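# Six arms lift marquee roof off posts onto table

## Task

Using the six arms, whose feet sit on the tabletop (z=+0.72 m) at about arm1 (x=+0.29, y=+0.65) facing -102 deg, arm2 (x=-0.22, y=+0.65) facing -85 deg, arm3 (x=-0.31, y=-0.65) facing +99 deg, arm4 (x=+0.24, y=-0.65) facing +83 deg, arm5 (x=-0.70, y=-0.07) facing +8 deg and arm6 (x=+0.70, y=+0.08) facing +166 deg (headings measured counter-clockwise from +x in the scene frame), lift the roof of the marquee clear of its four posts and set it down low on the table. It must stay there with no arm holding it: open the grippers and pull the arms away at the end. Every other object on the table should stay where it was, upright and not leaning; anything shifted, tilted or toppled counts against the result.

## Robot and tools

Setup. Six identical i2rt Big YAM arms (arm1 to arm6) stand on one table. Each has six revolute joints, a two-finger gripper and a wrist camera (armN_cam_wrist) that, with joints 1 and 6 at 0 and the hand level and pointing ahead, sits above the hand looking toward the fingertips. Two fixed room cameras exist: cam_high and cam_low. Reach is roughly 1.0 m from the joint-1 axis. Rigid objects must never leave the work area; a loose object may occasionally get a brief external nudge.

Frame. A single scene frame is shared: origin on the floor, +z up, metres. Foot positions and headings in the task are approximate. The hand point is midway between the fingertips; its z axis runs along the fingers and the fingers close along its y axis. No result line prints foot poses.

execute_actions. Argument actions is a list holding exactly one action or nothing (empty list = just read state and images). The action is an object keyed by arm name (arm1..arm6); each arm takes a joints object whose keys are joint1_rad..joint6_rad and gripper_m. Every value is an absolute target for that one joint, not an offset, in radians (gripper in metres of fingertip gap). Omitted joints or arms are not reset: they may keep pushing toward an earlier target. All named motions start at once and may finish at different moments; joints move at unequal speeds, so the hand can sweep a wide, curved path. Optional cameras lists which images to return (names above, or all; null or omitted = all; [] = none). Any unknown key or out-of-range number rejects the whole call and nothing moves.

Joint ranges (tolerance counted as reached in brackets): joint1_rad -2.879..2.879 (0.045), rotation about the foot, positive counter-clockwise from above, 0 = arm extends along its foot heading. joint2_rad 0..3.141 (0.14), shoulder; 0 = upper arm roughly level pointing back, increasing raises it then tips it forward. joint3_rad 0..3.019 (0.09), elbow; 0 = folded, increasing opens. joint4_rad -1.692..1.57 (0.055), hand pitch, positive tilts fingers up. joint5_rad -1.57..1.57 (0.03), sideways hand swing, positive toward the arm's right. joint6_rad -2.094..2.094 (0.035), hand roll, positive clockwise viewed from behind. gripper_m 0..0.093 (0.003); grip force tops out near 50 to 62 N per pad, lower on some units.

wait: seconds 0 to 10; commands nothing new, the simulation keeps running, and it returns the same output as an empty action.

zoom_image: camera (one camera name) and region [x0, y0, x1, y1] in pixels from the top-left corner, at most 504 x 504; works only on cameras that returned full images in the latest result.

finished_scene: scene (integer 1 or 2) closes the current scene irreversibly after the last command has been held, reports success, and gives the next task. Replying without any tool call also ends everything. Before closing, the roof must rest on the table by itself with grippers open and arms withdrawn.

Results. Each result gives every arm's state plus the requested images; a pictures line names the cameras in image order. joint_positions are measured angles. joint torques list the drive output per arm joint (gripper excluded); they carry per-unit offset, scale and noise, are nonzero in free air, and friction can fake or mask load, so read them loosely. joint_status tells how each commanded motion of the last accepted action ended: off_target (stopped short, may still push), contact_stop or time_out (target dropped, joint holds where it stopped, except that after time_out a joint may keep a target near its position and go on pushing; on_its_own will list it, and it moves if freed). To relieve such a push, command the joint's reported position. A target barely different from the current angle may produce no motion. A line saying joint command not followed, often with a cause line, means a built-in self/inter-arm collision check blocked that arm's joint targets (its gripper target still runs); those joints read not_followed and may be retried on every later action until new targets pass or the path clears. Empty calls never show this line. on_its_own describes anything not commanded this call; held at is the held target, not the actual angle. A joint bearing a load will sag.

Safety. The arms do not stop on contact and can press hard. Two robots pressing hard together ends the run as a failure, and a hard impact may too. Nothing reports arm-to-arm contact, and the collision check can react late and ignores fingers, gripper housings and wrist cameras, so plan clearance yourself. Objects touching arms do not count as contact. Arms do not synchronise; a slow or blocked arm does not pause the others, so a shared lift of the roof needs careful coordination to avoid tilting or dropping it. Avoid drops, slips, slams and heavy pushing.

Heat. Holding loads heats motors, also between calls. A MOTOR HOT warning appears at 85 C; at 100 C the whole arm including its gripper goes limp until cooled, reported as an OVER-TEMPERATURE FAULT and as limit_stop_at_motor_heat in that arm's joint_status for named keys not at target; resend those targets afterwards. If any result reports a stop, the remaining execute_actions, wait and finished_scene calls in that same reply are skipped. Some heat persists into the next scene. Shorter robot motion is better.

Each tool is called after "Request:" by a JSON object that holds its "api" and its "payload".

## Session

Request:
{"api": "execute_actions", "payload": {"actions": []}}

Scene clock: 0.00 s.
Joint torques (N m, as the arm reports them, + toward a larger angle): no reading
arm1.joint_positions: joint1_rad=+0.260 joint2_rad=+0.405 joint3_rad=+0.535 joint4_rad=-1.237 joint5_rad=+0.194 joint6_rad=-0.388 gripper_m=+0.095
arm1.joint_status: not commanded
arm1.hand: x=+0.2734 y=+0.4589 z=+0.9429 quat_wxyz=(-0.059, -0.523, -0.817, +0.238) (m; scene frame)
arm2.joint_positions: joint1_rad=-0.341 joint2_rad=+0.525 joint3_rad=+0.404 joint4_rad=-1.011 joint5_rad=-0.241 joint6_rad=+0.302 gripper_m=+0.095
arm2.joint_status: not commanded
arm2.hand: x=-0.2334 y=+0.4358 z=+0.9328 quat_wxyz=(-0.237, -0.834, -0.496, +0.055) (m; scene frame)
arm3.joint_positions: joint1_rad=+0.094 joint2_rad=+0.351 joint3_rad=+0.649 joint4_rad=-1.406 joint5_rad=+0.295 joint6_rad=+0.506 gripper_m=+0.094
arm3.joint_status: not commanded
arm3.hand: x=-0.2955 y=-0.4819 z=+1.0381 quat_wxyz=(-0.223, +0.549, -0.791, -0.149) (m; scene frame)
arm4.joint_positions: joint1_rad=-0.213 joint2_rad=+0.469 joint3_rad=+0.485 joint4_rad=-1.098 joint5_rad=-0.151 joint6_rad=-0.534 gripper_m=+0.094
arm4.joint_status: not commanded
arm4.hand: x=+0.2816 y=-0.4418 z=+0.9638 quat_wxyz=(-0.201, +0.766, -0.591, -0.156) (m; scene frame)
arm5.joint_positions: joint1_rad=+0.385 joint2_rad=+0.416 joint3_rad=+0.610 joint4_rad=-1.302 joint5_rad=+0.084 joint6_rad=+0.233 gripper_m=+0.094
arm5.joint_status: not commanded
arm5.hand: x=-0.5319 y=+0.0069 z=+0.9651 quat_wxyz=(-0.235, +0.124, -0.963, -0.047) (m; scene frame)
arm6.joint_positions: joint1_rad=-0.299 joint2_rad=+0.495 joint3_rad=+0.462 joint4_rad=-1.050 joint5_rad=-0.284 joint6_rad=-0.187 gripper_m=+0.095
arm6.joint_status: not commanded
arm6.hand: x=+0.4877 y=+0.1423 z=+0.9222 quat_wxyz=(+0.046, +0.955, -0.120, -0.266) (m; scene frame)
pictures: arm1_cam_wrist, arm2_cam_wrist, arm3_cam_wrist, arm4_cam_wrist, arm5_cam_wrist, arm6_cam_wrist, cam_high, cam_low
Images, in order (width x height): arm1_cam_wrist 504x504, arm2_cam_wrist 504x504, arm3_cam_wrist 504x504, arm4_cam_wrist 504x504, arm5_cam_wrist 504x504, arm6_cam_wrist 504x504, cam_high 504x504, cam_low 504x504.

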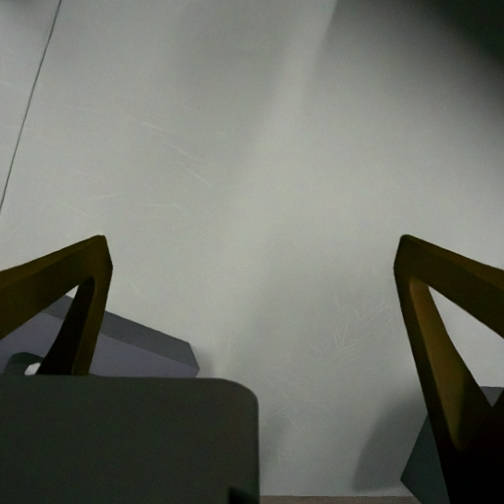

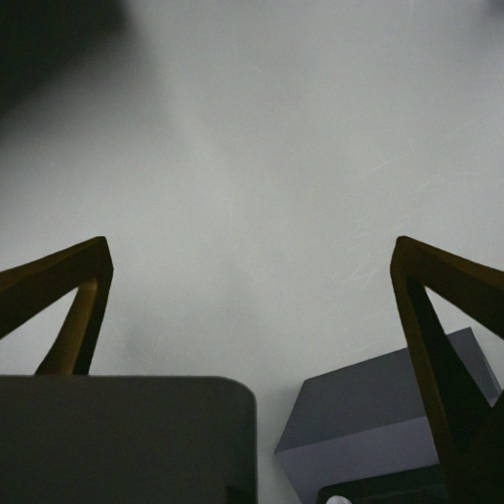

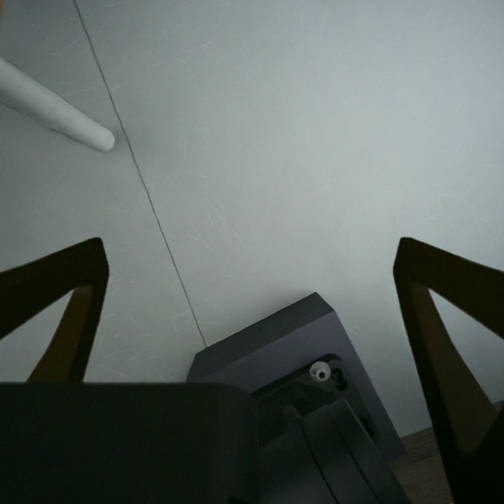

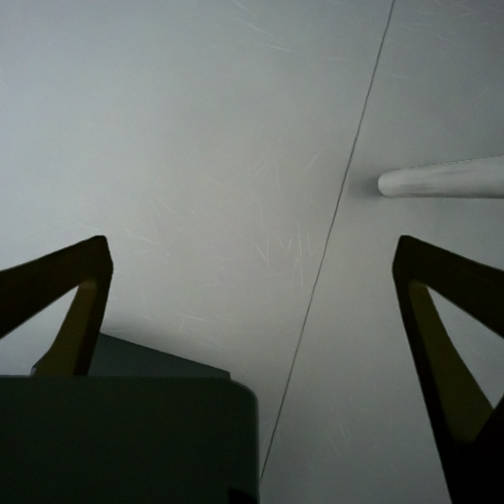

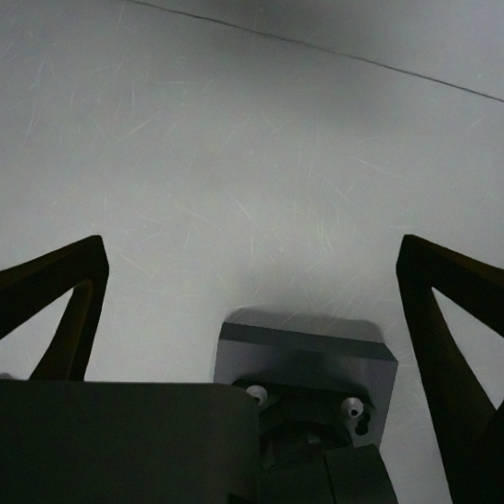

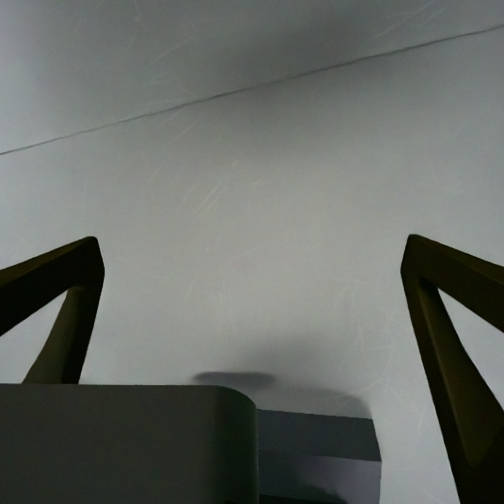

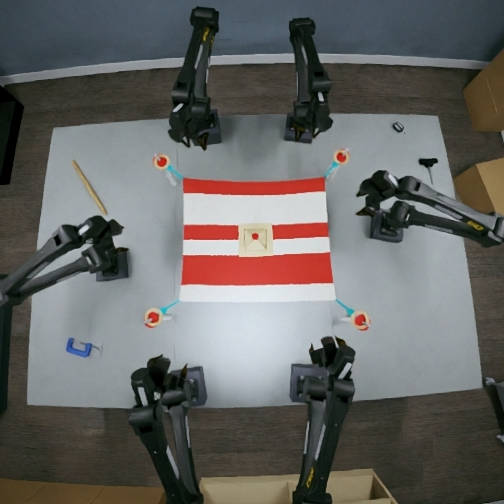

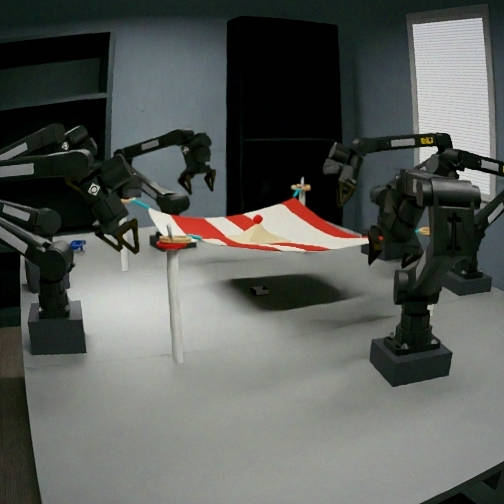

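Request:
{"api": "zoom_image", "payload": {"camera": "cam_high", "region": [120, 130, 380, 350]}}

Region (120, 130, 380, 350) of cam_high's 504x504 image, scaled by 1.938, with more detail than that image has; it fills the top 426 rows of this view, and the rest is white.

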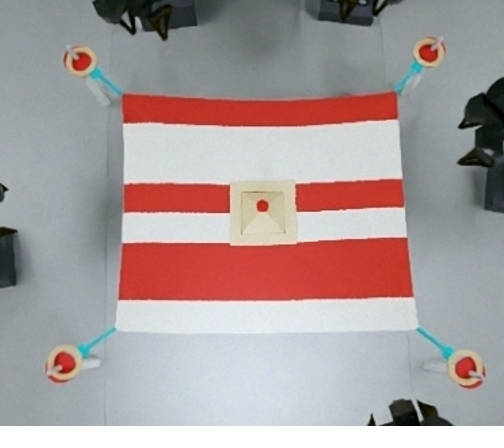

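Request:
{"api": "execute_actions", "payload": {"actions": [{"arm1":{"joints":{"joint1_rad":0.473,"joint2_rad":0.85,"joint3_rad":1.345,"joint4_rad":-1.645,"joint5_rad":0,"joint6_rad":1.025,"gripper_m":0.06}},"arm2":{"joints":{"joint1_rad":-0.442,"joint2_rad":0.85,"joint3_rad":1.283,"joint4_rad":-1.56,"joint5_rad":0,"joint6_rad":-1.208,"gripper_m":0.06}},"arm3":{"joints":{"joint1_rad":0.011,"joint2_rad":0.85,"joint3_rad":1.26,"joint4_rad":-1.56,"joint5_rad":0,"joint6_rad":1.066,"gripper_m":0.06}},"arm4":{"joints":{"joint1_rad":-0.31,"joint2_rad":0.85,"joint3_rad":1.324,"joint4_rad":-1.626,"joint5_rad":0,"joint6_rad":-1.077,"gripper_m":0.06}},"arm6":{"joints":{"joint1_rad":0.2,"joint3_rad":0.9,"joint4_rad":-1.5}}}], "cameras": []}}

Request:
{"api": "execute_actions", "payload": {"actions": [{"arm1":{"joints":{"joint2_rad":1.245}},"arm2":{"joints":{"joint2_rad":1.255}},"arm3":{"joints":{"joint2_rad":1.25}},"arm4":{"joints":{"joint2_rad":1.257}}}], "cameras": ["arm1_cam_wrist","arm2_cam_wrist","arm3_cam_wrist","arm4_cam_wrist","cam_low"]}}

Scene clock: 34.67 s.
Joint torques (N m, as the arm reports them, + toward a larger angle): arm1=[ 0.32 -1.81 12.21  0.66 -0.09  0.2 ] | arm2=[-3.19 -1.47 13.26  0.92  0.05 -0.12] | arm3=[-0.66 -3.61 15.63  0.34 -0.1   0.04] | arm4=[-1.5   0.07 10.31  0.2   0.15 -0.22] | arm5=[-0.79  3.31 13.33  1.56  0.13  0.05] | arm6=[ 1.07  0.43 14.57  0.89 -0.13  0.03]
arm1.joint_positions: joint1_rad=+0.465 joint2_rad=+0.848 joint3_rad=+1.305 joint4_rad=-1.633 joint5_rad=+0.003 joint6_rad=+1.015 gripper_m=+0.060
arm1.joint_status: all done
arm1.hand: x=+0.3647 y=+0.3994 z=+1.1690 quat_wxyz=(-0.192, -0.894, -0.405, +0.026) (m; scene frame)
arm2.joint_positions: joint1_rad=-0.434 joint2_rad=+0.854 joint3_rad=+1.237 joint4_rad=-1.551 joint5_rad=-0.003 joint6_rad=-1.198 gripper_m=+0.060
arm2.joint_status: all done
arm2.hand: x=-0.3169 y=+0.3870 z=+1.1938 quat_wxyz=(-0.010, -0.343, -0.919, +0.194) (m; scene frame)
arm3.joint_positions: joint1_rad=+0.020 joint2_rad=+0.854 joint3_rad=+1.197 joint4_rad=-1.543 joint5_rad=+0.004 joint6_rad=+1.058 gripper_m=+0.060
arm3.joint_status: all done
arm3.hand: x=-0.3479 y=-0.3802 z=+1.1748 quat_wxyz=(-0.035, +0.317, -0.930, -0.181) (m; scene frame)
arm4.joint_positions: joint1_rad=-0.302 joint2_rad=+0.845 joint3_rad=+1.291 joint4_rad=-1.607 joint5_rad=-0.003 joint6_rad=-1.062 gripper_m=+0.060
arm4.joint_status: all done
arm4.hand: x=+0.3444 y=-0.4088 z=+1.2088 quat_wxyz=(-0.204, +0.879, -0.432, -0.014) (m; scene frame)
arm5.joint_positions: joint1_rad=+0.385 joint2_rad=+0.416 joint3_rad=+0.610 joint4_rad=-1.302 joint5_rad=+0.084 joint6_rad=+0.233 gripper_m=+0.094
arm5.joint_status: not commanded
arm5.hand: x=-0.5319 y=+0.0069 z=+0.9651 quat_wxyz=(-0.235, +0.124, -0.963, -0.047) (m; scene frame)
arm6.joint_positions: joint1_rad=+0.190 joint2_rad=+0.495 joint3_rad=+0.860 joint4_rad=-1.492 joint5_rad=-0.284 joint6_rad=-0.187 gripper_m=+0.095
arm6.joint_status: all done
arm6.hand: x=+0.5155 y=+0.0349 z=+1.0666 quat_wxyz=(+0.114, +0.961, +0.111, -0.225) (m; scene frame)
pictures: none
No camera images: the call's "cameras" was empty. Leave "cameras" out to get every camera's image.

Scene clock: 36.00 s.
Joint torques (N m, as the arm reports them, + toward a larger angle): arm1=[ 0.44 -8.35 11.93 -0.01 -0.1   0.24] | arm2=[-3.08 -7.22 12.25  0.23  0.04 -0.15] | arm3=[ -0.66 -10.86  13.88  -0.28  -0.08   0.08] | arm4=[-1.27 -9.3  10.   -0.51  0.16 -0.24] | arm5=[-0.98  3.71 13.17  1.65  0.1   0.04] | arm6=[ 1.16  0.44 14.58  0.9  -0.13  0.04]
arm1.joint_positions: joint1_rad=+0.465 joint2_rad=+1.253 joint3_rad=+1.310 joint4_rad=-1.637 joint5_rad=+0.003 joint6_rad=+1.016 gripper_m=+0.060
arm1.joint_status: all done
arm1.hand: x=+0.3902 y=+0.3162 z=+1.0548 quat_wxyz=(+0.007, -0.911, -0.413, +0.000) (m; scene frame)
arm2.joint_positions: joint1_rad=-0.434 joint2_rad=+1.272 joint3_rad=+1.246 joint4_rad=-1.554 joint5_rad=-0.003 joint6_rad=-1.199 gripper_m=+0.060
arm2.joint_status: all done
arm2.hand: x=-0.3418 y=+0.3129 z=+1.0719 quat_wxyz=(-0.006, -0.348, -0.937, -0.012) (m; scene frame)
arm3.joint_positions: joint1_rad=+0.020 joint2_rad=+1.259 joint3_rad=+1.214 joint4_rad=-1.546 joint5_rad=+0.004 joint6_rad=+1.058 gripper_m=+0.060
arm3.joint_status: all done
arm3.hand: x=-0.3589 y=-0.3068 z=+1.0637 quat_wxyz=(+0.000, +0.323, -0.946, +0.010) (m; scene frame)
arm4.joint_positions: joint1_rad=-0.302 joint2_rad=+1.260 joint3_rad=+1.295 joint4_rad=-1.610 joint5_rad=-0.003 joint6_rad=-1.062 gripper_m=+0.060
arm4.joint_status: all done
arm4.hand: x=+0.3787 y=-0.3279 z=+1.0906 quat_wxyz=(+0.001, +0.898, -0.441, -0.003) (m; scene frame)
arm5.joint_positions: joint1_rad=+0.385 joint2_rad=+0.416 joint3_rad=+0.610 joint4_rad=-1.302 joint5_rad=+0.084 joint6_rad=+0.233 gripper_m=+0.094
arm5.joint_status: not commanded
arm5.hand: x=-0.5319 y=+0.0069 z=+0.9651 quat_wxyz=(-0.235, +0.124, -0.963, -0.047) (m; scene frame)
arm6.joint_positions: joint1_rad=+0.190 joint2_rad=+0.495 joint3_rad=+0.860 joint4_rad=-1.492 joint5_rad=-0.284 joint6_rad=-0.187 gripper_m=+0.095
arm6.joint_status: not commanded
arm6.hand: x=+0.5155 y=+0.0349 z=+1.0666 quat_wxyz=(+0.114, +0.961, +0.111, -0.225) (m; scene frame)
pictures: arm1_cam_wrist, arm2_cam_wrist, arm3_cam_wrist, arm4_cam_wrist, cam_low
Images, in order (width x height): arm1_cam_wrist 504x504, arm2_cam_wrist 504x504, arm3_cam_wrist 504x504, arm4_cam_wrist 504x504, cam_low 504x504.

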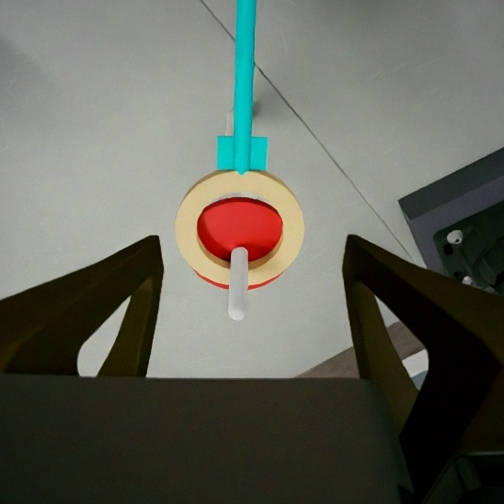

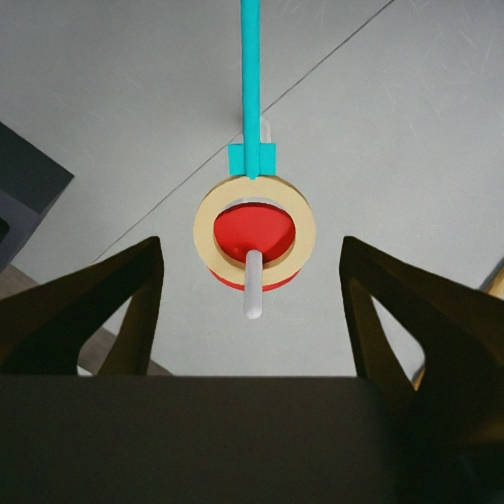

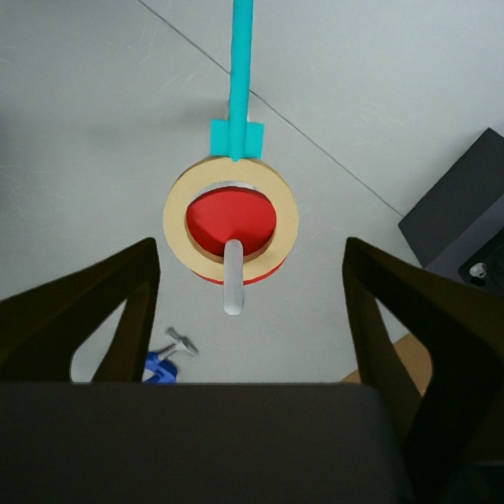

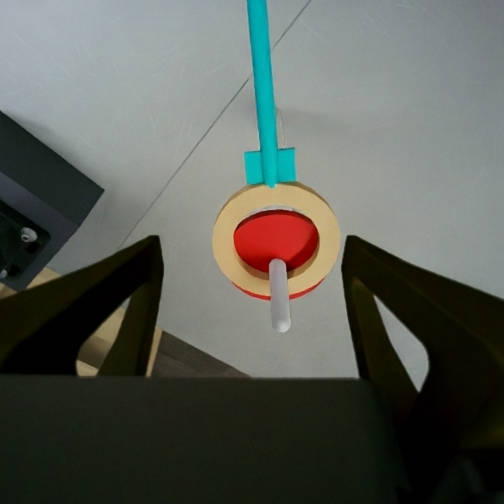

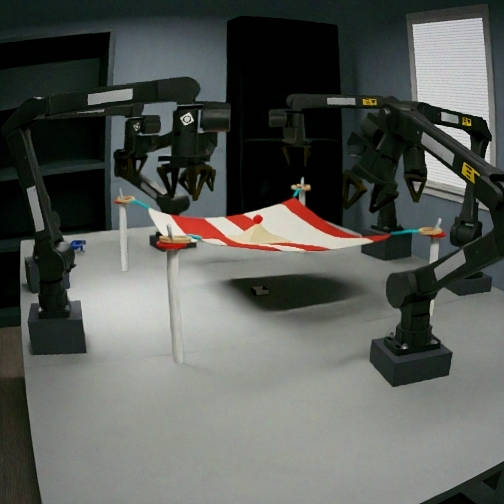

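Request:
{"api": "execute_actions", "payload": {"actions": [{"arm1":{"joints":{"joint2_rad":1.256,"joint3_rad":1.1,"joint4_rad":-1.384}},"arm2":{"joints":{"joint1_rad":-0.466,"joint2_rad":1.277,"joint3_rad":1.001,"joint4_rad":-1.268}},"arm3":{"joints":{"joint1_rad":-0.008,"joint2_rad":1.297,"joint3_rad":1.046,"joint4_rad":-1.3}},"arm4":{"joints":{"joint1_rad":-0.336,"joint2_rad":1.285,"joint3_rad":1.105,"joint4_rad":-1.37,"joint6_rad":-1.13}}}], "cameras": ["arm1_cam_wrist","arm2_cam_wrist","arm3_cam_wrist","arm4_cam_wrist","cam_low"]}}

Scene clock: 58.93 s.
Joint torques (N m, as the arm reports them, + toward a larger angle): arm1=[ 0.44 -7.15  9.34  0.92 -0.09  0.24] | arm2=[-3.38 -5.61  8.64  1.08  0.03 -0.14] | arm3=[ -0.94 -11.14   9.72   1.15  -0.08   0.07] | arm4=[-1.14 -8.85  8.46  0.63  0.16 -0.26] | arm5=[-0.74  3.98 13.24  1.51  0.11  0.03] | arm6=[ 1.09  0.46 14.59  0.9  -0.13  0.04]
arm1.joint_positions: joint1_rad=+0.465 joint2_rad=+1.260 joint3_rad=+1.093 joint4_rad=-1.398 joint5_rad=+0.003 joint6_rad=+1.016 gripper_m=+0.060
arm1.joint_status: all done
arm1.hand: x=+0.3907 y=+0.3151 z=+0.9698 quat_wxyz=(+0.000, -0.911, -0.413, +0.001) (m; scene frame)
arm2.joint_positions: joint1_rad=-0.454 joint2_rad=+1.272 joint3_rad=+1.002 joint4_rad=-1.280 joint5_rad=-0.003 joint6_rad=-1.199 gripper_m=+0.060
arm2.joint_status: all done
arm2.hand: x=-0.3451 y=+0.3221 z=+0.9802 quat_wxyz=(-0.006, -0.358, -0.934, +0.004) (m; scene frame)
arm3.joint_positions: joint1_rad=+0.005 joint2_rad=+1.301 joint3_rad=+1.049 joint4_rad=-1.318 joint5_rad=+0.004 joint6_rad=+1.059 gripper_m=+0.060
arm3.joint_status: all done
arm3.hand: x=-0.3549 y=-0.2968 z=+0.9875 quat_wxyz=(-0.001, +0.316, -0.949, +0.000) (m; scene frame)
arm4.joint_positions: joint1_rad=-0.325 joint2_rad=+1.286 joint3_rad=+1.096 joint4_rad=-1.388 joint5_rad=-0.003 joint6_rad=-1.115 gripper_m=+0.060
arm4.joint_status: all done
arm4.hand: x=+0.3871 y=-0.3285 z=+1.0064 quat_wxyz=(+0.002, +0.904, -0.427, -0.003) (m; scene frame)
arm5.joint_positions: joint1_rad=+0.385 joint2_rad=+0.416 joint3_rad=+0.610 joint4_rad=-1.302 joint5_rad=+0.084 joint6_rad=+0.233 gripper_m=+0.094
arm5.joint_status: not commanded
arm5.hand: x=-0.5319 y=+0.0069 z=+0.9651 quat_wxyz=(-0.235, +0.124, -0.963, -0.047) (m; scene frame)
arm6.joint_positions: joint1_rad=+0.190 joint2_rad=+0.495 joint3_rad=+0.860 joint4_rad=-1.492 joint5_rad=-0.284 joint6_rad=-0.187 gripper_m=+0.095
arm6.joint_status: not commanded
arm6.hand: x=+0.5155 y=+0.0349 z=+1.0666 quat_wxyz=(+0.114, +0.961, +0.111, -0.225) (m; scene frame)
pictures: arm1_cam_wrist, arm2_cam_wrist, arm3_cam_wrist, arm4_cam_wrist, cam_low
Images, in order (width x height): arm1_cam_wrist 504x504, arm2_cam_wrist 504x504, arm3_cam_wrist 504x504, arm4_cam_wrist 504x504, cam_low 504x504.

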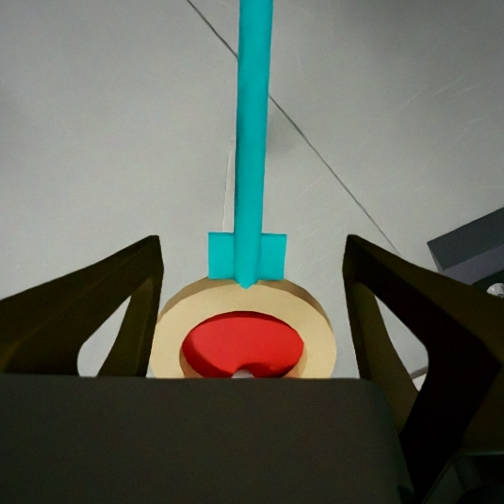

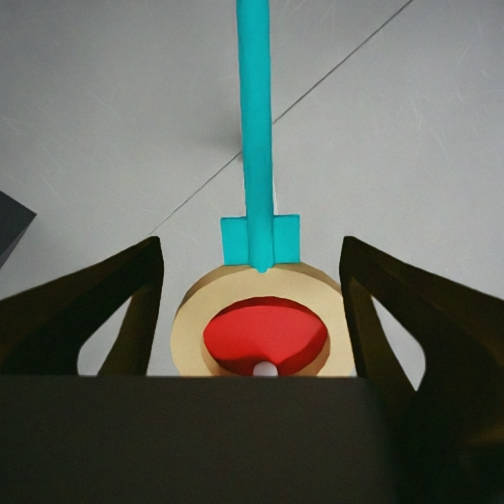

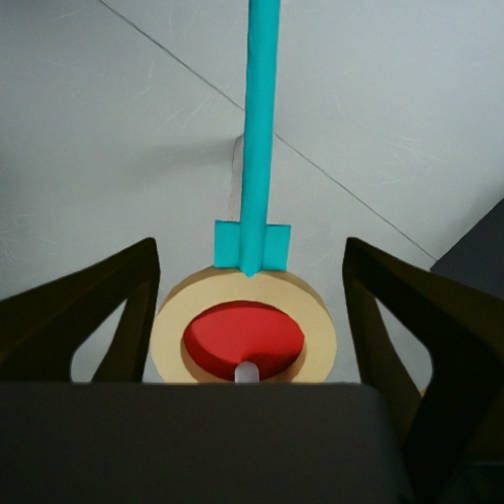

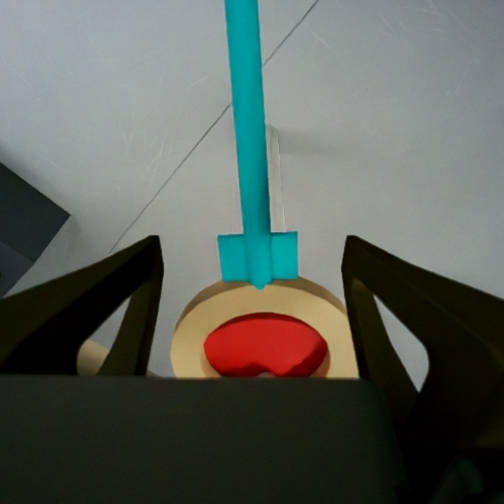

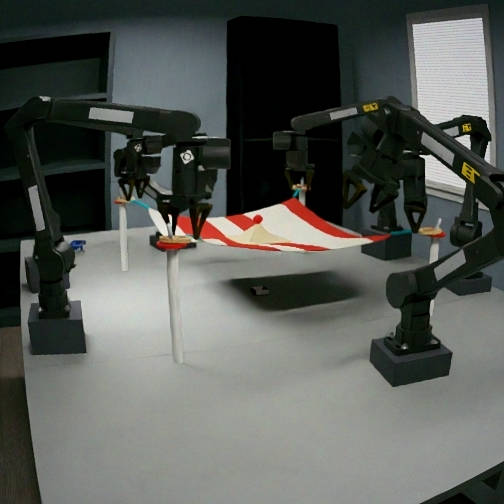

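Request:
{"api": "execute_actions", "payload": {"actions": [{"arm1":{"joints":{"joint3_rad":1.058,"joint4_rad":-1.332}},"arm2":{"joints":{"joint3_rad":0.955,"joint4_rad":-1.197}},"arm3":{"joints":{"joint3_rad":0.992,"joint4_rad":-1.232}},"arm4":{"joints":{"joint3_rad":1.063,"joint4_rad":-1.32}}}], "cameras": []}}

Request:
{"api": "execute_actions", "payload": {"actions": [{"arm1":{"joints":{"gripper_m":0.0}},"arm2":{"joints":{"gripper_m":0.0}},"arm3":{"joints":{"gripper_m":0.0}},"arm4":{"joints":{"gripper_m":0.0}}}], "cameras": ["arm1_cam_wrist","arm2_cam_wrist","arm3_cam_wrist","arm4_cam_wrist"]}}

Scene clock: 77.30 s.
Joint torques (N m, as the arm reports them, + toward a larger angle): arm1=[ 0.39 -6.86  8.87  1.   -0.09  0.23] | arm2=[-3.43 -5.73  8.22  1.22  0.04 -0.13] | arm3=[ -1.14 -10.2    9.19   1.15  -0.09   0.07] | arm4=[-1.65 -8.92  8.06  0.76  0.15 -0.28] | arm5=[-1.4   3.43 13.32  1.52  0.1   0.02] | arm6=[ 1.12  0.43 14.6   0.89 -0.13  0.03]
arm1.joint_positions: joint1_rad=+0.465 joint2_rad=+1.260 joint3_rad=+1.054 joint4_rad=-1.346 joint5_rad=+0.003 joint6_rad=+1.016 gripper_m=+0.060
arm1.joint_status: all done
arm1.hand: x=+0.3908 y=+0.3147 z=+0.9554 quat_wxyz=(-0.006, -0.911, -0.413, +0.002) (m; scene frame)
arm2.joint_positions: joint1_rad=-0.454 joint2_rad=+1.272 joint3_rad=+0.960 joint4_rad=-1.209 joint5_rad=-0.003 joint6_rad=-1.199 gripper_m=+0.060
arm2.joint_status: all done
arm2.hand: x=-0.3457 y=+0.3201 z=+0.9649 quat_wxyz=(-0.006, -0.358, -0.934, +0.018) (m; scene frame)
arm3.joint_positions: joint1_rad=+0.005 joint2_rad=+1.300 joint3_rad=+0.999 joint4_rad=-1.250 joint5_rad=+0.004 joint6_rad=+1.059 gripper_m=+0.060
arm3.joint_status: all done
arm3.hand: x=-0.3549 y=-0.2972 z=+0.9696 quat_wxyz=(-0.003, +0.316, -0.949, -0.010) (m; scene frame)
arm4.joint_positions: joint1_rad=-0.325 joint2_rad=+1.286 joint3_rad=+1.061 joint4_rad=-1.338 joint5_rad=-0.003 joint6_rad=-1.115 gripper_m=+0.060
arm4.joint_status: all done
arm4.hand: x=+0.3874 y=-0.3276 z=+0.9931 quat_wxyz=(-0.005, +0.904, -0.427, -0.003) (m; scene frame)
arm5.joint_positions: joint1_rad=+0.385 joint2_rad=+0.416 joint3_rad=+0.610 joint4_rad=-1.302 joint5_rad=+0.084 joint6_rad=+0.233 gripper_m=+0.094
arm5.joint_status: not commanded
arm5.hand: x=-0.5319 y=+0.0069 z=+0.9651 quat_wxyz=(-0.235, +0.124, -0.963, -0.047) (m; scene frame)
arm6.joint_positions: joint1_rad=+0.190 joint2_rad=+0.495 joint3_rad=+0.860 joint4_rad=-1.492 joint5_rad=-0.284 joint6_rad=-0.187 gripper_m=+0.095
arm6.joint_status: not commanded
arm6.hand: x=+0.5155 y=+0.0349 z=+1.0666 quat_wxyz=(+0.114, +0.961, +0.111, -0.225) (m; scene frame)
pictures: none
No camera images: the call's "cameras" was empty. Leave "cameras" out to get every camera's image.

Scene clock: 77.93 s.
Joint torques (N m, as the arm reports them, + toward a larger angle): arm1=[ 0.31 -6.94  8.88  0.9  -0.09  0.22] | arm2=[-3.53 -5.75  8.27  0.87  0.23 -0.13] | arm3=[ -0.86 -10.95   9.14   1.07  -0.08   0.06] | arm4=[-1.39 -8.7   8.21  0.57  0.21 -0.25] | arm5=[-1.39  3.5  13.29  1.56  0.11  0.02] | arm6=[ 1.1   0.44 14.59  0.91 -0.13  0.04]
arm1.joint_positions: joint1_rad=+0.465 joint2_rad=+1.260 joint3_rad=+1.054 joint4_rad=-1.345 joint5_rad=+0.003 joint6_rad=+1.016 gripper_m=+0.022
arm1.joint_status: gripper_m off_target (ended at +0.022, target +0.000)
arm1.hand: x=+0.3909 y=+0.3143 z=+0.9554 quat_wxyz=(-0.007, -0.911, -0.413, +0.002) (m; scene frame)
arm2.joint_positions: joint1_rad=-0.454 joint2_rad=+1.272 joint3_rad=+0.960 joint4_rad=-1.202 joint5_rad=-0.007 joint6_rad=-1.201 gripper_m=+0.022
arm2.joint_status: gripper_m off_target (ended at +0.022, target +0.000)
arm2.hand: x=-0.3456 y=+0.3182 z=+0.9650 quat_wxyz=(-0.009, -0.357, -0.934, +0.021) (m; scene frame)
arm3.joint_positions: joint1_rad=+0.004 joint2_rad=+1.300 joint3_rad=+0.999 joint4_rad=-1.248 joint5_rad=+0.004 joint6_rad=+1.059 gripper_m=+0.021
arm3.joint_status: gripper_m off_target (ended at +0.021, target +0.000)
arm3.hand: x=-0.3548 y=-0.2968 z=+0.9696 quat_wxyz=(-0.003, +0.316, -0.949, -0.011) (m; scene frame)
arm4.joint_positions: joint1_rad=-0.325 joint2_rad=+1.286 joint3_rad=+1.061 joint4_rad=-1.333 joint5_rad=-0.003 joint6_rad=-1.117 gripper_m=+0.022
arm4.joint_status: gripper_m off_target (ended at +0.022, target +0.000)
arm4.hand: x=+0.3877 y=-0.3265 z=+0.9931 quat_wxyz=(-0.008, +0.904, -0.427, -0.003) (m; scene frame)
arm5.joint_positions: joint1_rad=+0.385 joint2_rad=+0.416 joint3_rad=+0.610 joint4_rad=-1.302 joint5_rad=+0.084 joint6_rad=+0.233 gripper_m=+0.094
arm5.joint_status: not commanded
arm5.hand: x=-0.5319 y=+0.0069 z=+0.9651 quat_wxyz=(-0.235, +0.124, -0.963, -0.047) (m; scene frame)
arm6.joint_positions: joint1_rad=+0.190 joint2_rad=+0.495 joint3_rad=+0.860 joint4_rad=-1.492 joint5_rad=-0.284 joint6_rad=-0.187 gripper_m=+0.095
arm6.joint_status: not commanded
arm6.hand: x=+0.5155 y=+0.0349 z=+1.0666 quat_wxyz=(+0.114, +0.961, +0.111, -0.225) (m; scene frame)
pictures: arm1_cam_wrist, arm2_cam_wrist, arm3_cam_wrist, arm4_cam_wrist
Images, in order (width x height): arm1_cam_wrist 504x504, arm2_cam_wrist 504x504, arm3_cam_wrist 504x504, arm4_cam_wrist 504x504.

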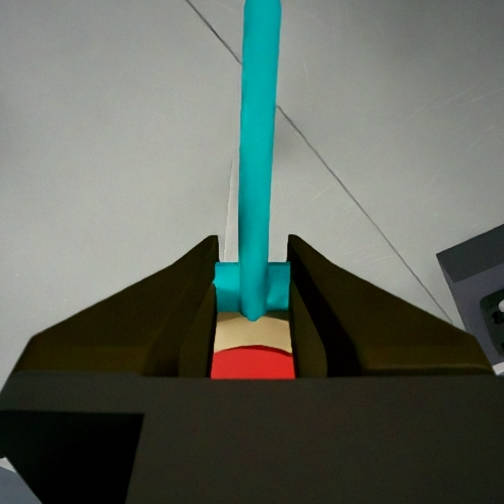

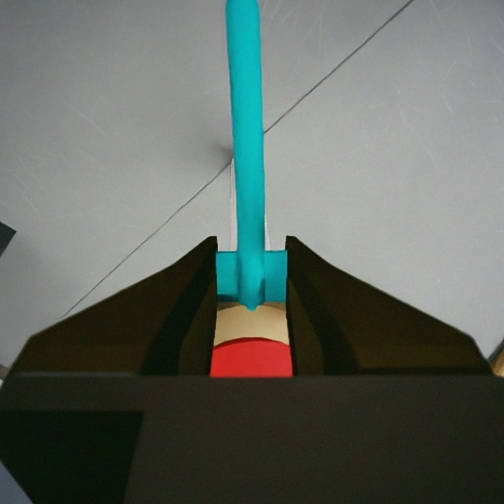

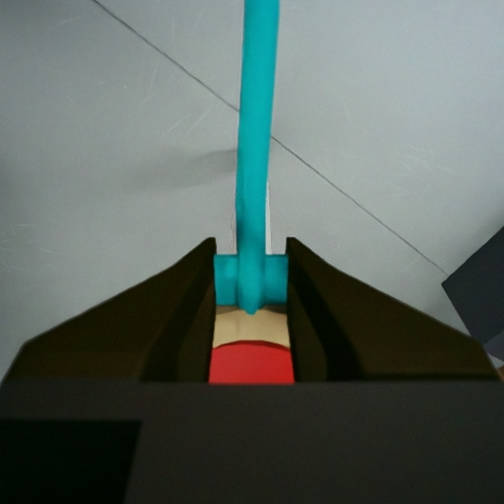

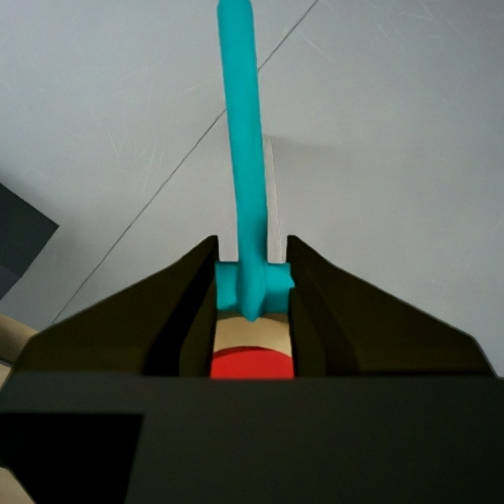

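Request:
{"api": "execute_actions", "payload": {"actions": [{"arm1":{"joints":{"joint1_rad":0.525,"joint2_rad":1.218,"joint3_rad":1.08,"joint4_rad":-1.393}},"arm2":{"joints":{"joint1_rad":-0.525,"joint2_rad":1.233,"joint3_rad":0.99,"joint4_rad":-1.245}},"arm3":{"joints":{"joint1_rad":0.065,"joint2_rad":1.262,"joint3_rad":1.025,"joint4_rad":-1.296}},"arm4":{"joints":{"joint1_rad":-0.39,"joint2_rad":1.246,"joint3_rad":1.088,"joint4_rad":-1.388}}}], "cameras": []}}

Scene clock: 96.23 s.
Joint torques (N m, as the arm reports them, + toward a larger angle): arm1=[ 0.71 -7.54 11.11 -0.38 -0.35  0.22] | arm2=[-4.46 -6.64 11.44 -0.16  0.62 -0.1 ] | arm3=[  1.17 -10.58  11.99  -0.47  -0.28   0.07] | arm4=[-2.2  -9.04  9.77 -0.72  0.63 -0.23] | arm5=[-1.2   3.1  13.29  1.54  0.1   0.03] | arm6=[ 1.1   0.36 14.6   0.91 -0.13  0.03]
arm1.joint_positions: joint1_rad=+0.510 joint2_rad=+1.228 joint3_rad=+1.054 joint4_rad=-1.373 joint5_rad=+0.010 joint6_rad=+1.016 gripper_m=+0.022
arm1.joint_status: all done
arm1.hand: x=+0.4015 y=+0.3272 z=+0.9657 quat_wxyz=(-0.009, -0.902, -0.433, +0.005) (m; scene frame)
arm2.joint_positions: joint1_rad=-0.499 joint2_rad=+1.246 joint3_rad=+0.960 joint4_rad=-1.229 joint5_rad=-0.016 joint6_rad=-1.203 gripper_m=+0.022
arm2.joint_status: all done
arm2.hand: x=-0.3559 y=+0.3299 z=+0.9731 quat_wxyz=(-0.012, -0.376, -0.926, +0.021) (m; scene frame)
arm3.joint_positions: joint1_rad=+0.047 joint2_rad=+1.272 joint3_rad=+0.999 joint4_rad=-1.275 joint5_rad=+0.008 joint6_rad=+1.059 gripper_m=+0.021
arm3.joint_status: all done
arm3.hand: x=-0.3678 y=-0.3061 z=+0.9787 quat_wxyz=(-0.005, +0.336, -0.942, -0.011) (m; scene frame)
arm4.joint_positions: joint1_rad=-0.367 joint2_rad=+1.252 joint3_rad=+1.061 joint4_rad=-1.364 joint5_rad=-0.016 joint6_rad=-1.117 gripper_m=+0.022
arm4.joint_status: all done
arm4.hand: x=+0.3948 y=-0.3404 z=+1.0039 quat_wxyz=(-0.009, +0.895, -0.445, -0.010) (m; scene frame)
arm5.joint_positions: joint1_rad=+0.385 joint2_rad=+0.416 joint3_rad=+0.610 joint4_rad=-1.302 joint5_rad=+0.084 joint6_rad=+0.233 gripper_m=+0.094
arm5.joint_status: not commanded
arm5.hand: x=-0.5319 y=+0.0069 z=+0.9651 quat_wxyz=(-0.235, +0.124, -0.963, -0.047) (m; scene frame)
arm6.joint_positions: joint1_rad=+0.190 joint2_rad=+0.495 joint3_rad=+0.860 joint4_rad=-1.492 joint5_rad=-0.284 joint6_rad=-0.187 gripper_m=+0.095
arm6.joint_status: not commanded
arm6.hand: x=+0.5155 y=+0.0349 z=+1.0666 quat_wxyz=(+0.114, +0.961, +0.111, -0.225) (m; scene frame)
pictures: none
No camera images: the call's "cameras" was empty. Leave "cameras" out to get every camera's image.

Request:
{"api": "execute_actions", "payload": {"actions": [{"arm1":{"joints":{"joint2_rad":1.204,"joint3_rad":1.225,"joint4_rad":-1.54}},"arm2":{"joints":{"joint2_rad":1.2,"joint3_rad":1.13,"joint4_rad":-1.403}},"arm3":{"joints":{"joint2_rad":1.236,"joint3_rad":1.166,"joint4_rad":-1.45}},"arm4":{"joints":{"joint2_rad":1.226,"joint3_rad":1.223,"joint4_rad":-1.54}}}], "cameras": ["cam_low"]}}

Request:
{"api": "zoom_image", "payload": {"camera": "cam_low", "region": [100, 140, 460, 270]}}

Scene clock: 104.20 s.
Joint torques (N m, as the arm reports them, + toward a larger angle): arm1=[ 0.93 -7.46 12.16 -0.43 -0.36  0.24] | arm2=[-4.49 -6.56 12.67 -0.05  0.61 -0.1 ] | arm3=[  1.28 -10.29  14.21  -0.6   -0.3    0.07] | arm4=[-2.08 -8.08 10.15 -0.8   0.64 -0.27] | arm5=[-1.23  3.75 13.24  1.66  0.08  0.04] | arm6=[ 1.1   0.48 14.59  0.9  -0.13  0.04]
arm1.joint_positions: joint1_rad=+0.510 joint2_rad=+1.210 joint3_rad=+1.188 joint4_rad=-1.520 joint5_rad=+0.011 joint6_rad=+1.016 gripper_m=+0.022
arm1.joint_status: all done
arm1.hand: x=+0.4014 y=+0.3265 z=+1.0223 quat_wxyz=(-0.011, -0.902, -0.432, +0.006) (m; scene frame)
arm2.joint_positions: joint1_rad=-0.499 joint2_rad=+1.209 joint3_rad=+1.092 joint4_rad=-1.387 joint5_rad=-0.016 joint6_rad=-1.203 gripper_m=+0.022
arm2.joint_status: all done
arm2.hand: x=-0.3573 y=+0.3280 z=+1.0340 quat_wxyz=(-0.012, -0.376, -0.926, +0.026) (m; scene frame)
arm3.joint_positions: joint1_rad=+0.047 joint2_rad=+1.240 joint3_rad=+1.119 joint4_rad=-1.428 joint5_rad=+0.009 joint6_rad=+1.059 gripper_m=+0.021
arm3.joint_status: all done
arm3.hand: x=-0.3673 y=-0.3075 z=+1.0338 quat_wxyz=(-0.006, +0.336, -0.942, -0.010) (m; scene frame)
arm4.joint_positions: joint1_rad=-0.367 joint2_rad=+1.228 joint3_rad=+1.191 joint4_rad=-1.515 joint5_rad=-0.016 joint6_rad=-1.117 gripper_m=+0.022
arm4.joint_status: all done
arm4.hand: x=+0.3942 y=-0.3420 z=+1.0613 quat_wxyz=(-0.011, +0.895, -0.445, -0.010) (m; scene frame)
arm5.joint_positions: joint1_rad=+0.385 joint2_rad=+0.416 joint3_rad=+0.610 joint4_rad=-1.302 joint5_rad=+0.084 joint6_rad=+0.233 gripper_m=+0.094
arm5.joint_status: not commanded
arm5.hand: x=-0.5319 y=+0.0069 z=+0.9651 quat_wxyz=(-0.235, +0.124, -0.963, -0.047) (m; scene frame)
arm6.joint_positions: joint1_rad=+0.190 joint2_rad=+0.495 joint3_rad=+0.860 joint4_rad=-1.492 joint5_rad=-0.284 joint6_rad=-0.187 gripper_m=+0.095
arm6.joint_status: not commanded
arm6.hand: x=+0.5155 y=+0.0349 z=+1.0666 quat_wxyz=(+0.114, +0.961, +0.111, -0.225) (m; scene frame)
pictures: cam_low
Images, in order (width x height): cam_low 504x504.

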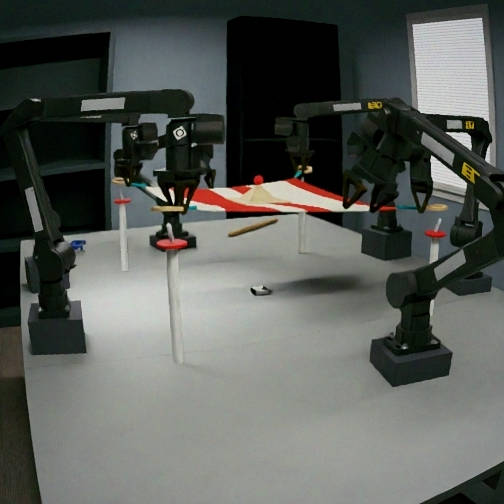

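Region (100, 140, 460, 270) of cam_low's 504x504 image, scaled by 1.400, with more detail than that image has; it fills the top 182 rows of this view, and the rest is white.

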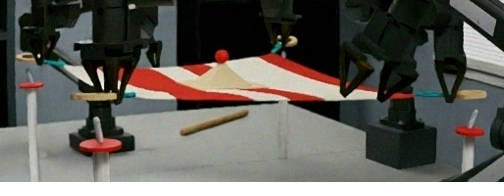

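Request:
{"api": "execute_actions", "payload": {"actions": [], "cameras": ["cam_high","cam_low"]}}

Scene clock: 118.13 s.
Joint torques (N m, as the arm reports them, + toward a larger angle): arm1=[ 1.01 -7.21 12.21 -0.44 -0.35  0.23] | arm2=[-4.48 -6.35 12.53 -0.04  0.61 -0.1 ] | arm3=[  1.54 -10.53  14.09  -0.52  -0.3    0.07] | arm4=[-2.14 -8.32 10.29 -0.78  0.61 -0.28] | arm5=[-1.15  3.67 13.14  1.74  0.11  0.08] | arm6=[ 1.05  0.5  14.58  0.9  -0.13  0.03]
arm1.joint_positions: joint1_rad=+0.510 joint2_rad=+1.210 joint3_rad=+1.188 joint4_rad=-1.520 joint5_rad=+0.011 joint6_rad=+1.016 gripper_m=+0.022
arm1.joint_status: all done
arm1.hand: x=+0.4014 y=+0.3265 z=+1.0223 quat_wxyz=(-0.011, -0.902, -0.432, +0.006) (m; scene frame)
arm2.joint_positions: joint1_rad=-0.499 joint2_rad=+1.209 joint3_rad=+1.092 joint4_rad=-1.387 joint5_rad=-0.016 joint6_rad=-1.203 gripper_m=+0.022
arm2.joint_status: all done
arm2.hand: x=-0.3573 y=+0.3280 z=+1.0340 quat_wxyz=(-0.012, -0.376, -0.926, +0.026) (m; scene frame)
arm3.joint_positions: joint1_rad=+0.047 joint2_rad=+1.240 joint3_rad=+1.119 joint4_rad=-1.428 joint5_rad=+0.009 joint6_rad=+1.059 gripper_m=+0.021
arm3.joint_status: all done
arm3.hand: x=-0.3673 y=-0.3075 z=+1.0338 quat_wxyz=(-0.006, +0.336, -0.942, -0.010) (m; scene frame)
arm4.joint_positions: joint1_rad=-0.367 joint2_rad=+1.228 joint3_rad=+1.191 joint4_rad=-1.515 joint5_rad=-0.016 joint6_rad=-1.117 gripper_m=+0.022
arm4.joint_status: all done
arm4.hand: x=+0.3942 y=-0.3420 z=+1.0613 quat_wxyz=(-0.011, +0.895, -0.445, -0.010) (m; scene frame)
arm5.joint_positions: joint1_rad=+0.385 joint2_rad=+0.416 joint3_rad=+0.610 joint4_rad=-1.302 joint5_rad=+0.084 joint6_rad=+0.233 gripper_m=+0.094
arm5.joint_status: not commanded
arm5.hand: x=-0.5319 y=+0.0069 z=+0.9651 quat_wxyz=(-0.235, +0.124, -0.963, -0.047) (m; scene frame)
arm6.joint_positions: joint1_rad=+0.190 joint2_rad=+0.495 joint3_rad=+0.860 joint4_rad=-1.492 joint5_rad=-0.284 joint6_rad=-0.187 gripper_m=+0.095
arm6.joint_status: not commanded
arm6.hand: x=+0.5155 y=+0.0349 z=+1.0666 quat_wxyz=(+0.114, +0.961, +0.111, -0.225) (m; scene frame)
pictures: cam_high, cam_low
Images, in order (width x height): cam_high 504x504, cam_low 504x504.

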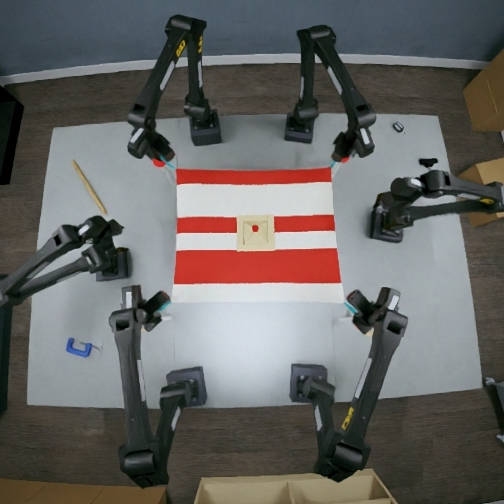

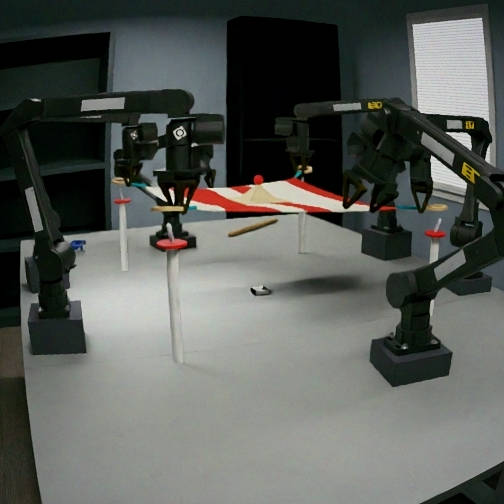

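Request:
{"api": "zoom_image", "payload": {"camera": "cam_low", "region": [200, 250, 320, 330]}}

Region (200, 250, 320, 330) of cam_low's 504x504 image, scaled by 4.200, with more detail than that image has.

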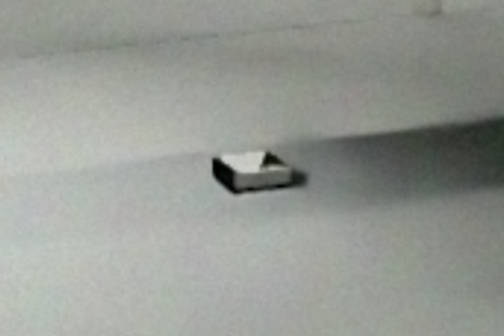

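Request:
{"api": "execute_actions", "payload": {"actions": [{"arm1":{"joints":{"joint1_rad":0.19}},"arm2":{"joints":{"joint1_rad":-0.17}},"arm3":{"joints":{"joint1_rad":-0.25}},"arm4":{"joints":{"joint1_rad":-0.06}}}], "cameras": ["cam_high","cam_low"]}}

Scene clock: 137.97 s.
Joint torques (N m, as the arm reports them, + toward a larger angle): arm1=[-0.55 -7.24 12.15 -0.06 -0.08  0.22] | arm2=[-3.   -6.3  12.51  0.08  0.06 -0.1 ] | arm3=[  0.34 -10.02  14.02  -0.32  -0.04   0.06] | arm4=[-0.76 -8.78 10.18 -0.61  0.2  -0.26] | arm5=[-1.29  3.59 13.39  1.46  0.07  0.02] | arm6=[ 1.12  0.46 14.57  0.91 -0.13  0.04]
arm1.joint_positions: joint1_rad=+0.190 joint2_rad=+1.210 joint3_rad=+1.188 joint4_rad=-1.526 joint5_rad=+0.003 joint6_rad=+1.016 gripper_m=+0.022
arm1.joint_status: all done
arm1.hand: x=+0.2958 y=+0.3094 z=+1.0222 quat_wxyz=(-0.008, -0.959, -0.283, +0.004) (m; scene frame)
arm2.joint_positions: joint1_rad=-0.169 joint2_rad=+1.209 joint3_rad=+1.092 joint4_rad=-1.390 joint5_rad=-0.004 joint6_rad=-1.203 gripper_m=+0.022
arm2.joint_status: all done
arm2.hand: x=-0.2487 y=+0.3026 z=+1.0353 quat_wxyz=(-0.012, -0.219, -0.975, +0.025) (m; scene frame)
arm3.joint_positions: joint1_rad=-0.252 joint2_rad=+1.240 joint3_rad=+1.119 joint4_rad=-1.432 joint5_rad=+0.003 joint6_rad=+1.059 gripper_m=+0.021
arm3.joint_status: all done
arm3.hand: x=-0.2652 y=-0.3065 z=+1.0336 quat_wxyz=(-0.003, +0.192, -0.981, -0.008) (m; scene frame)
arm4.joint_positions: joint1_rad=-0.058 joint2_rad=+1.228 joint3_rad=+1.191 joint4_rad=-1.520 joint5_rad=-0.004 joint6_rad=-1.117 gripper_m=+0.022
arm4.joint_status: all done
arm4.hand: x=+0.2950 y=-0.3115 z=+1.0616 quat_wxyz=(-0.009, +0.953, -0.302, -0.004) (m; scene frame)
arm5.joint_positions: joint1_rad=+0.385 joint2_rad=+0.416 joint3_rad=+0.610 joint4_rad=-1.302 joint5_rad=+0.084 joint6_rad=+0.233 gripper_m=+0.094
arm5.joint_status: not commanded
arm5.hand: x=-0.5319 y=+0.0069 z=+0.9651 quat_wxyz=(-0.235, +0.124, -0.963, -0.047) (m; scene frame)
arm6.joint_positions: joint1_rad=+0.190 joint2_rad=+0.495 joint3_rad=+0.860 joint4_rad=-1.492 joint5_rad=-0.284 joint6_rad=-0.187 gripper_m=+0.095
arm6.joint_status: not commanded
arm6.hand: x=+0.5155 y=+0.0349 z=+1.0666 quat_wxyz=(+0.114, +0.961, +0.111, -0.225) (m; scene frame)
pictures: cam_high, cam_low
Images, in order (width x height): cam_high 504x504, cam_low 504x504.

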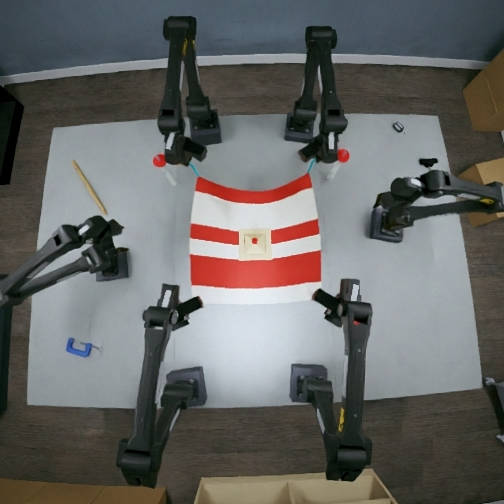

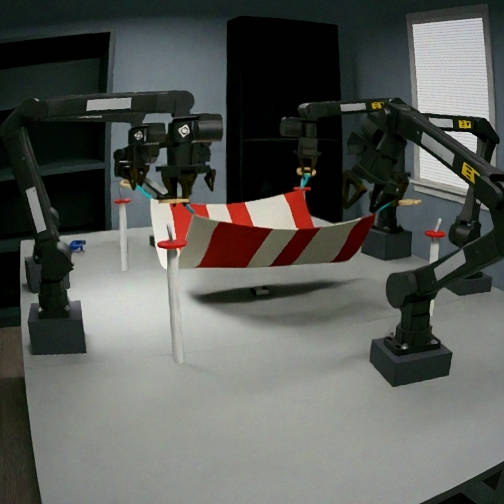

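Request:
{"api": "execute_actions", "payload": {"actions": [{"arm1":{"joints":{"joint2_rad":1.27,"joint3_rad":1.06,"joint4_rad":-1.33}},"arm2":{"joints":{"joint2_rad":1.30,"joint3_rad":0.975,"joint4_rad":-1.22}},"arm3":{"joints":{"joint2_rad":1.35,"joint3_rad":1.015,"joint4_rad":-1.21}},"arm4":{"joints":{"joint2_rad":1.28,"joint3_rad":0.98,"joint4_rad":-1.25}}}], "cameras": ["cam_low"]}}

Request:
{"api": "execute_actions", "payload": {"actions": [{"arm1":{"joints":{"joint2_rad":1.345,"joint3_rad":0.88,"joint4_rad":-1.077}},"arm2":{"joints":{"joint2_rad":1.425,"joint3_rad":0.806,"joint4_rad":-0.922}},"arm3":{"joints":{"joint2_rad":1.47,"joint3_rad":0.864,"joint4_rad":-0.935}},"arm4":{"joints":{"joint2_rad":1.40,"joint3_rad":0.80,"joint4_rad":-0.95}}}], "cameras": ["cam_high","cam_low"]}}

Scene clock: 152.10 s.
Joint torques (N m, as the arm reports them, + toward a larger angle): arm1=[-0.05 -8.46  9.48  0.78 -0.09  0.24] | arm2=[-2.64 -7.14  9.13  0.88  0.07 -0.1 ] | arm3=[ -0.17 -13.38   9.68   1.03  -0.04   0.05] | arm4=[-0.66 -9.24  8.39  0.6   0.19 -0.27] | arm5=[-1.39  4.1  13.34  1.47  0.11  0.06] | arm6=[ 1.14  0.48 14.59  0.9  -0.13  0.03]
arm1.joint_positions: joint1_rad=+0.190 joint2_rad=+1.284 joint3_rad=+1.048 joint4_rad=-1.341 joint5_rad=+0.003 joint6_rad=+1.016 gripper_m=+0.022
arm1.joint_status: all done
arm1.hand: x=+0.2960 y=+0.2996 z=+0.9451 quat_wxyz=(+0.006, -0.959, -0.283, +0.000) (m; scene frame)
arm2.joint_positions: joint1_rad=-0.169 joint2_rad=+1.310 joint3_rad=+0.969 joint4_rad=-1.228 joint5_rad=-0.004 joint6_rad=-1.203 gripper_m=+0.022
arm2.joint_status: all done
arm2.hand: x=-0.2478 y=+0.2994 z=+0.9568 quat_wxyz=(-0.008, -0.219, -0.976, -0.006) (m; scene frame)
arm3.joint_positions: joint1_rad=-0.252 joint2_rad=+1.365 joint3_rad=+1.013 joint4_rad=-1.226 joint5_rad=+0.003 joint6_rad=+1.059 gripper_m=+0.021
arm3.joint_status: all done
arm3.hand: x=-0.2626 y=-0.2854 z=+0.9526 quat_wxyz=(+0.000, +0.192, -0.981, +0.003) (m; scene frame)
arm4.joint_positions: joint1_rad=-0.058 joint2_rad=+1.287 joint3_rad=+0.969 joint4_rad=-1.264 joint5_rad=-0.004 joint6_rad=-1.117 gripper_m=+0.022
arm4.joint_status: all done
arm4.hand: x=+0.2943 y=-0.3140 z=+0.9590 quat_wxyz=(+0.005, +0.953, -0.302, -0.002) (m; scene frame)
arm5.joint_positions: joint1_rad=+0.385 joint2_rad=+0.416 joint3_rad=+0.610 joint4_rad=-1.302 joint5_rad=+0.084 joint6_rad=+0.233 gripper_m=+0.094
arm5.joint_status: not commanded
arm5.hand: x=-0.5319 y=+0.0069 z=+0.9651 quat_wxyz=(-0.235, +0.124, -0.963, -0.047) (m; scene frame)
arm6.joint_positions: joint1_rad=+0.190 joint2_rad=+0.495 joint3_rad=+0.860 joint4_rad=-1.492 joint5_rad=-0.284 joint6_rad=-0.187 gripper_m=+0.095
arm6.joint_status: not commanded
arm6.hand: x=+0.5155 y=+0.0349 z=+1.0666 quat_wxyz=(+0.114, +0.961, +0.111, -0.225) (m; scene frame)
pictures: cam_low
Images, in order (width x height): cam_low 504x504.

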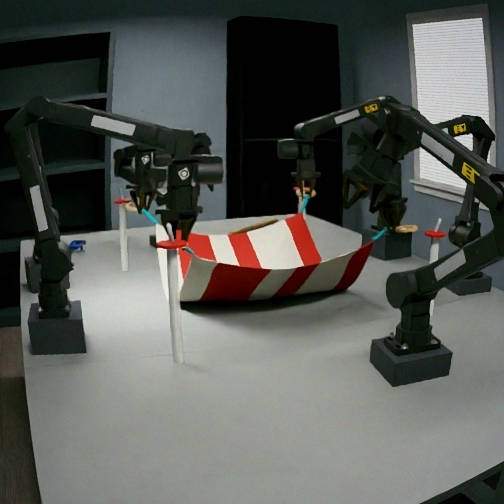

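Scene clock: 153.13 s.
Joint torques (N m, as the arm reports them, + toward a larger angle): arm1=[-0.36 -8.44  8.89  0.82 -0.07  0.24] | arm2=[-2.71 -7.69  7.9   1.01  0.03 -0.1 ] | arm3=[  0.06 -12.81   8.72   1.1   -0.05   0.07] | arm4=[-0.93 -9.82  7.71  0.72  0.16 -0.24] | arm5=[-1.24  3.2  13.14  1.53  0.14  0.03] | arm6=[ 1.06  0.44 14.59  0.91 -0.13  0.04]
arm1.joint_positions: joint1_rad=+0.190 joint2_rad=+1.359 joint3_rad=+0.868 joint4_rad=-1.089 joint5_rad=+0.003 joint6_rad=+1.016 gripper_m=+0.022
arm1.joint_status: all done
arm1.hand: x=+0.2959 y=+0.3065 z=+0.8565 quat_wxyz=(+0.008, -0.959, -0.283, -0.001) (m; scene frame)
arm2.joint_positions: joint1_rad=-0.169 joint2_rad=+1.436 joint3_rad=+0.799 joint4_rad=-0.932 joint5_rad=-0.003 joint6_rad=-1.203 gripper_m=+0.022
arm2.joint_status: all done
arm2.hand: x=-0.2463 y=+0.3050 z=+0.8584 quat_wxyz=(-0.007, -0.219, -0.976, -0.006) (m; scene frame)
arm3.joint_positions: joint1_rad=-0.252 joint2_rad=+1.484 joint3_rad=+0.860 joint4_rad=-0.952 joint5_rad=+0.003 joint6_rad=+1.059 gripper_m=+0.021
arm3.joint_status: all done
arm3.hand: x=-0.2631 y=-0.2878 z=+0.8595 quat_wxyz=(+0.000, +0.192, -0.981, +0.002) (m; scene frame)
arm4.joint_positions: joint1_rad=-0.058 joint2_rad=+1.409 joint3_rad=+0.784 joint4_rad=-0.967 joint5_rad=-0.003 joint6_rad=-1.117 gripper_m=+0.022
arm4.joint_status: all done
arm4.hand: x=+0.2929 y=-0.3219 z=+0.8572 quat_wxyz=(+0.009, +0.953, -0.302, -0.001) (m; scene frame)
arm5.joint_positions: joint1_rad=+0.385 joint2_rad=+0.416 joint3_rad=+0.610 joint4_rad=-1.302 joint5_rad=+0.084 joint6_rad=+0.233 gripper_m=+0.094
arm5.joint_status: not commanded
arm5.hand: x=-0.5319 y=+0.0069 z=+0.9651 quat_wxyz=(-0.235, +0.124, -0.963, -0.047) (m; scene frame)
arm6.joint_positions: joint1_rad=+0.190 joint2_rad=+0.495 joint3_rad=+0.860 joint4_rad=-1.492 joint5_rad=-0.284 joint6_rad=-0.187 gripper_m=+0.095
arm6.joint_status: not commanded
arm6.hand: x=+0.5155 y=+0.0349 z=+1.0666 quat_wxyz=(+0.114, +0.961, +0.111, -0.225) (m; scene frame)
pictures: cam_high, cam_low
Images, in order (width x height): cam_high 504x504, cam_low 504x504.

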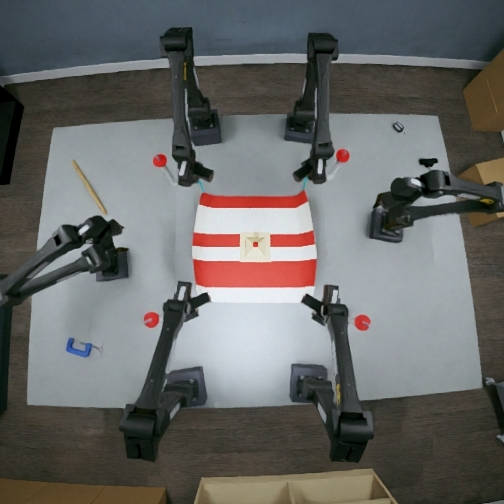

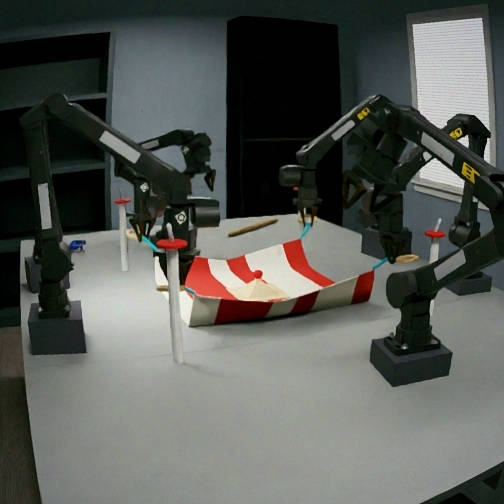

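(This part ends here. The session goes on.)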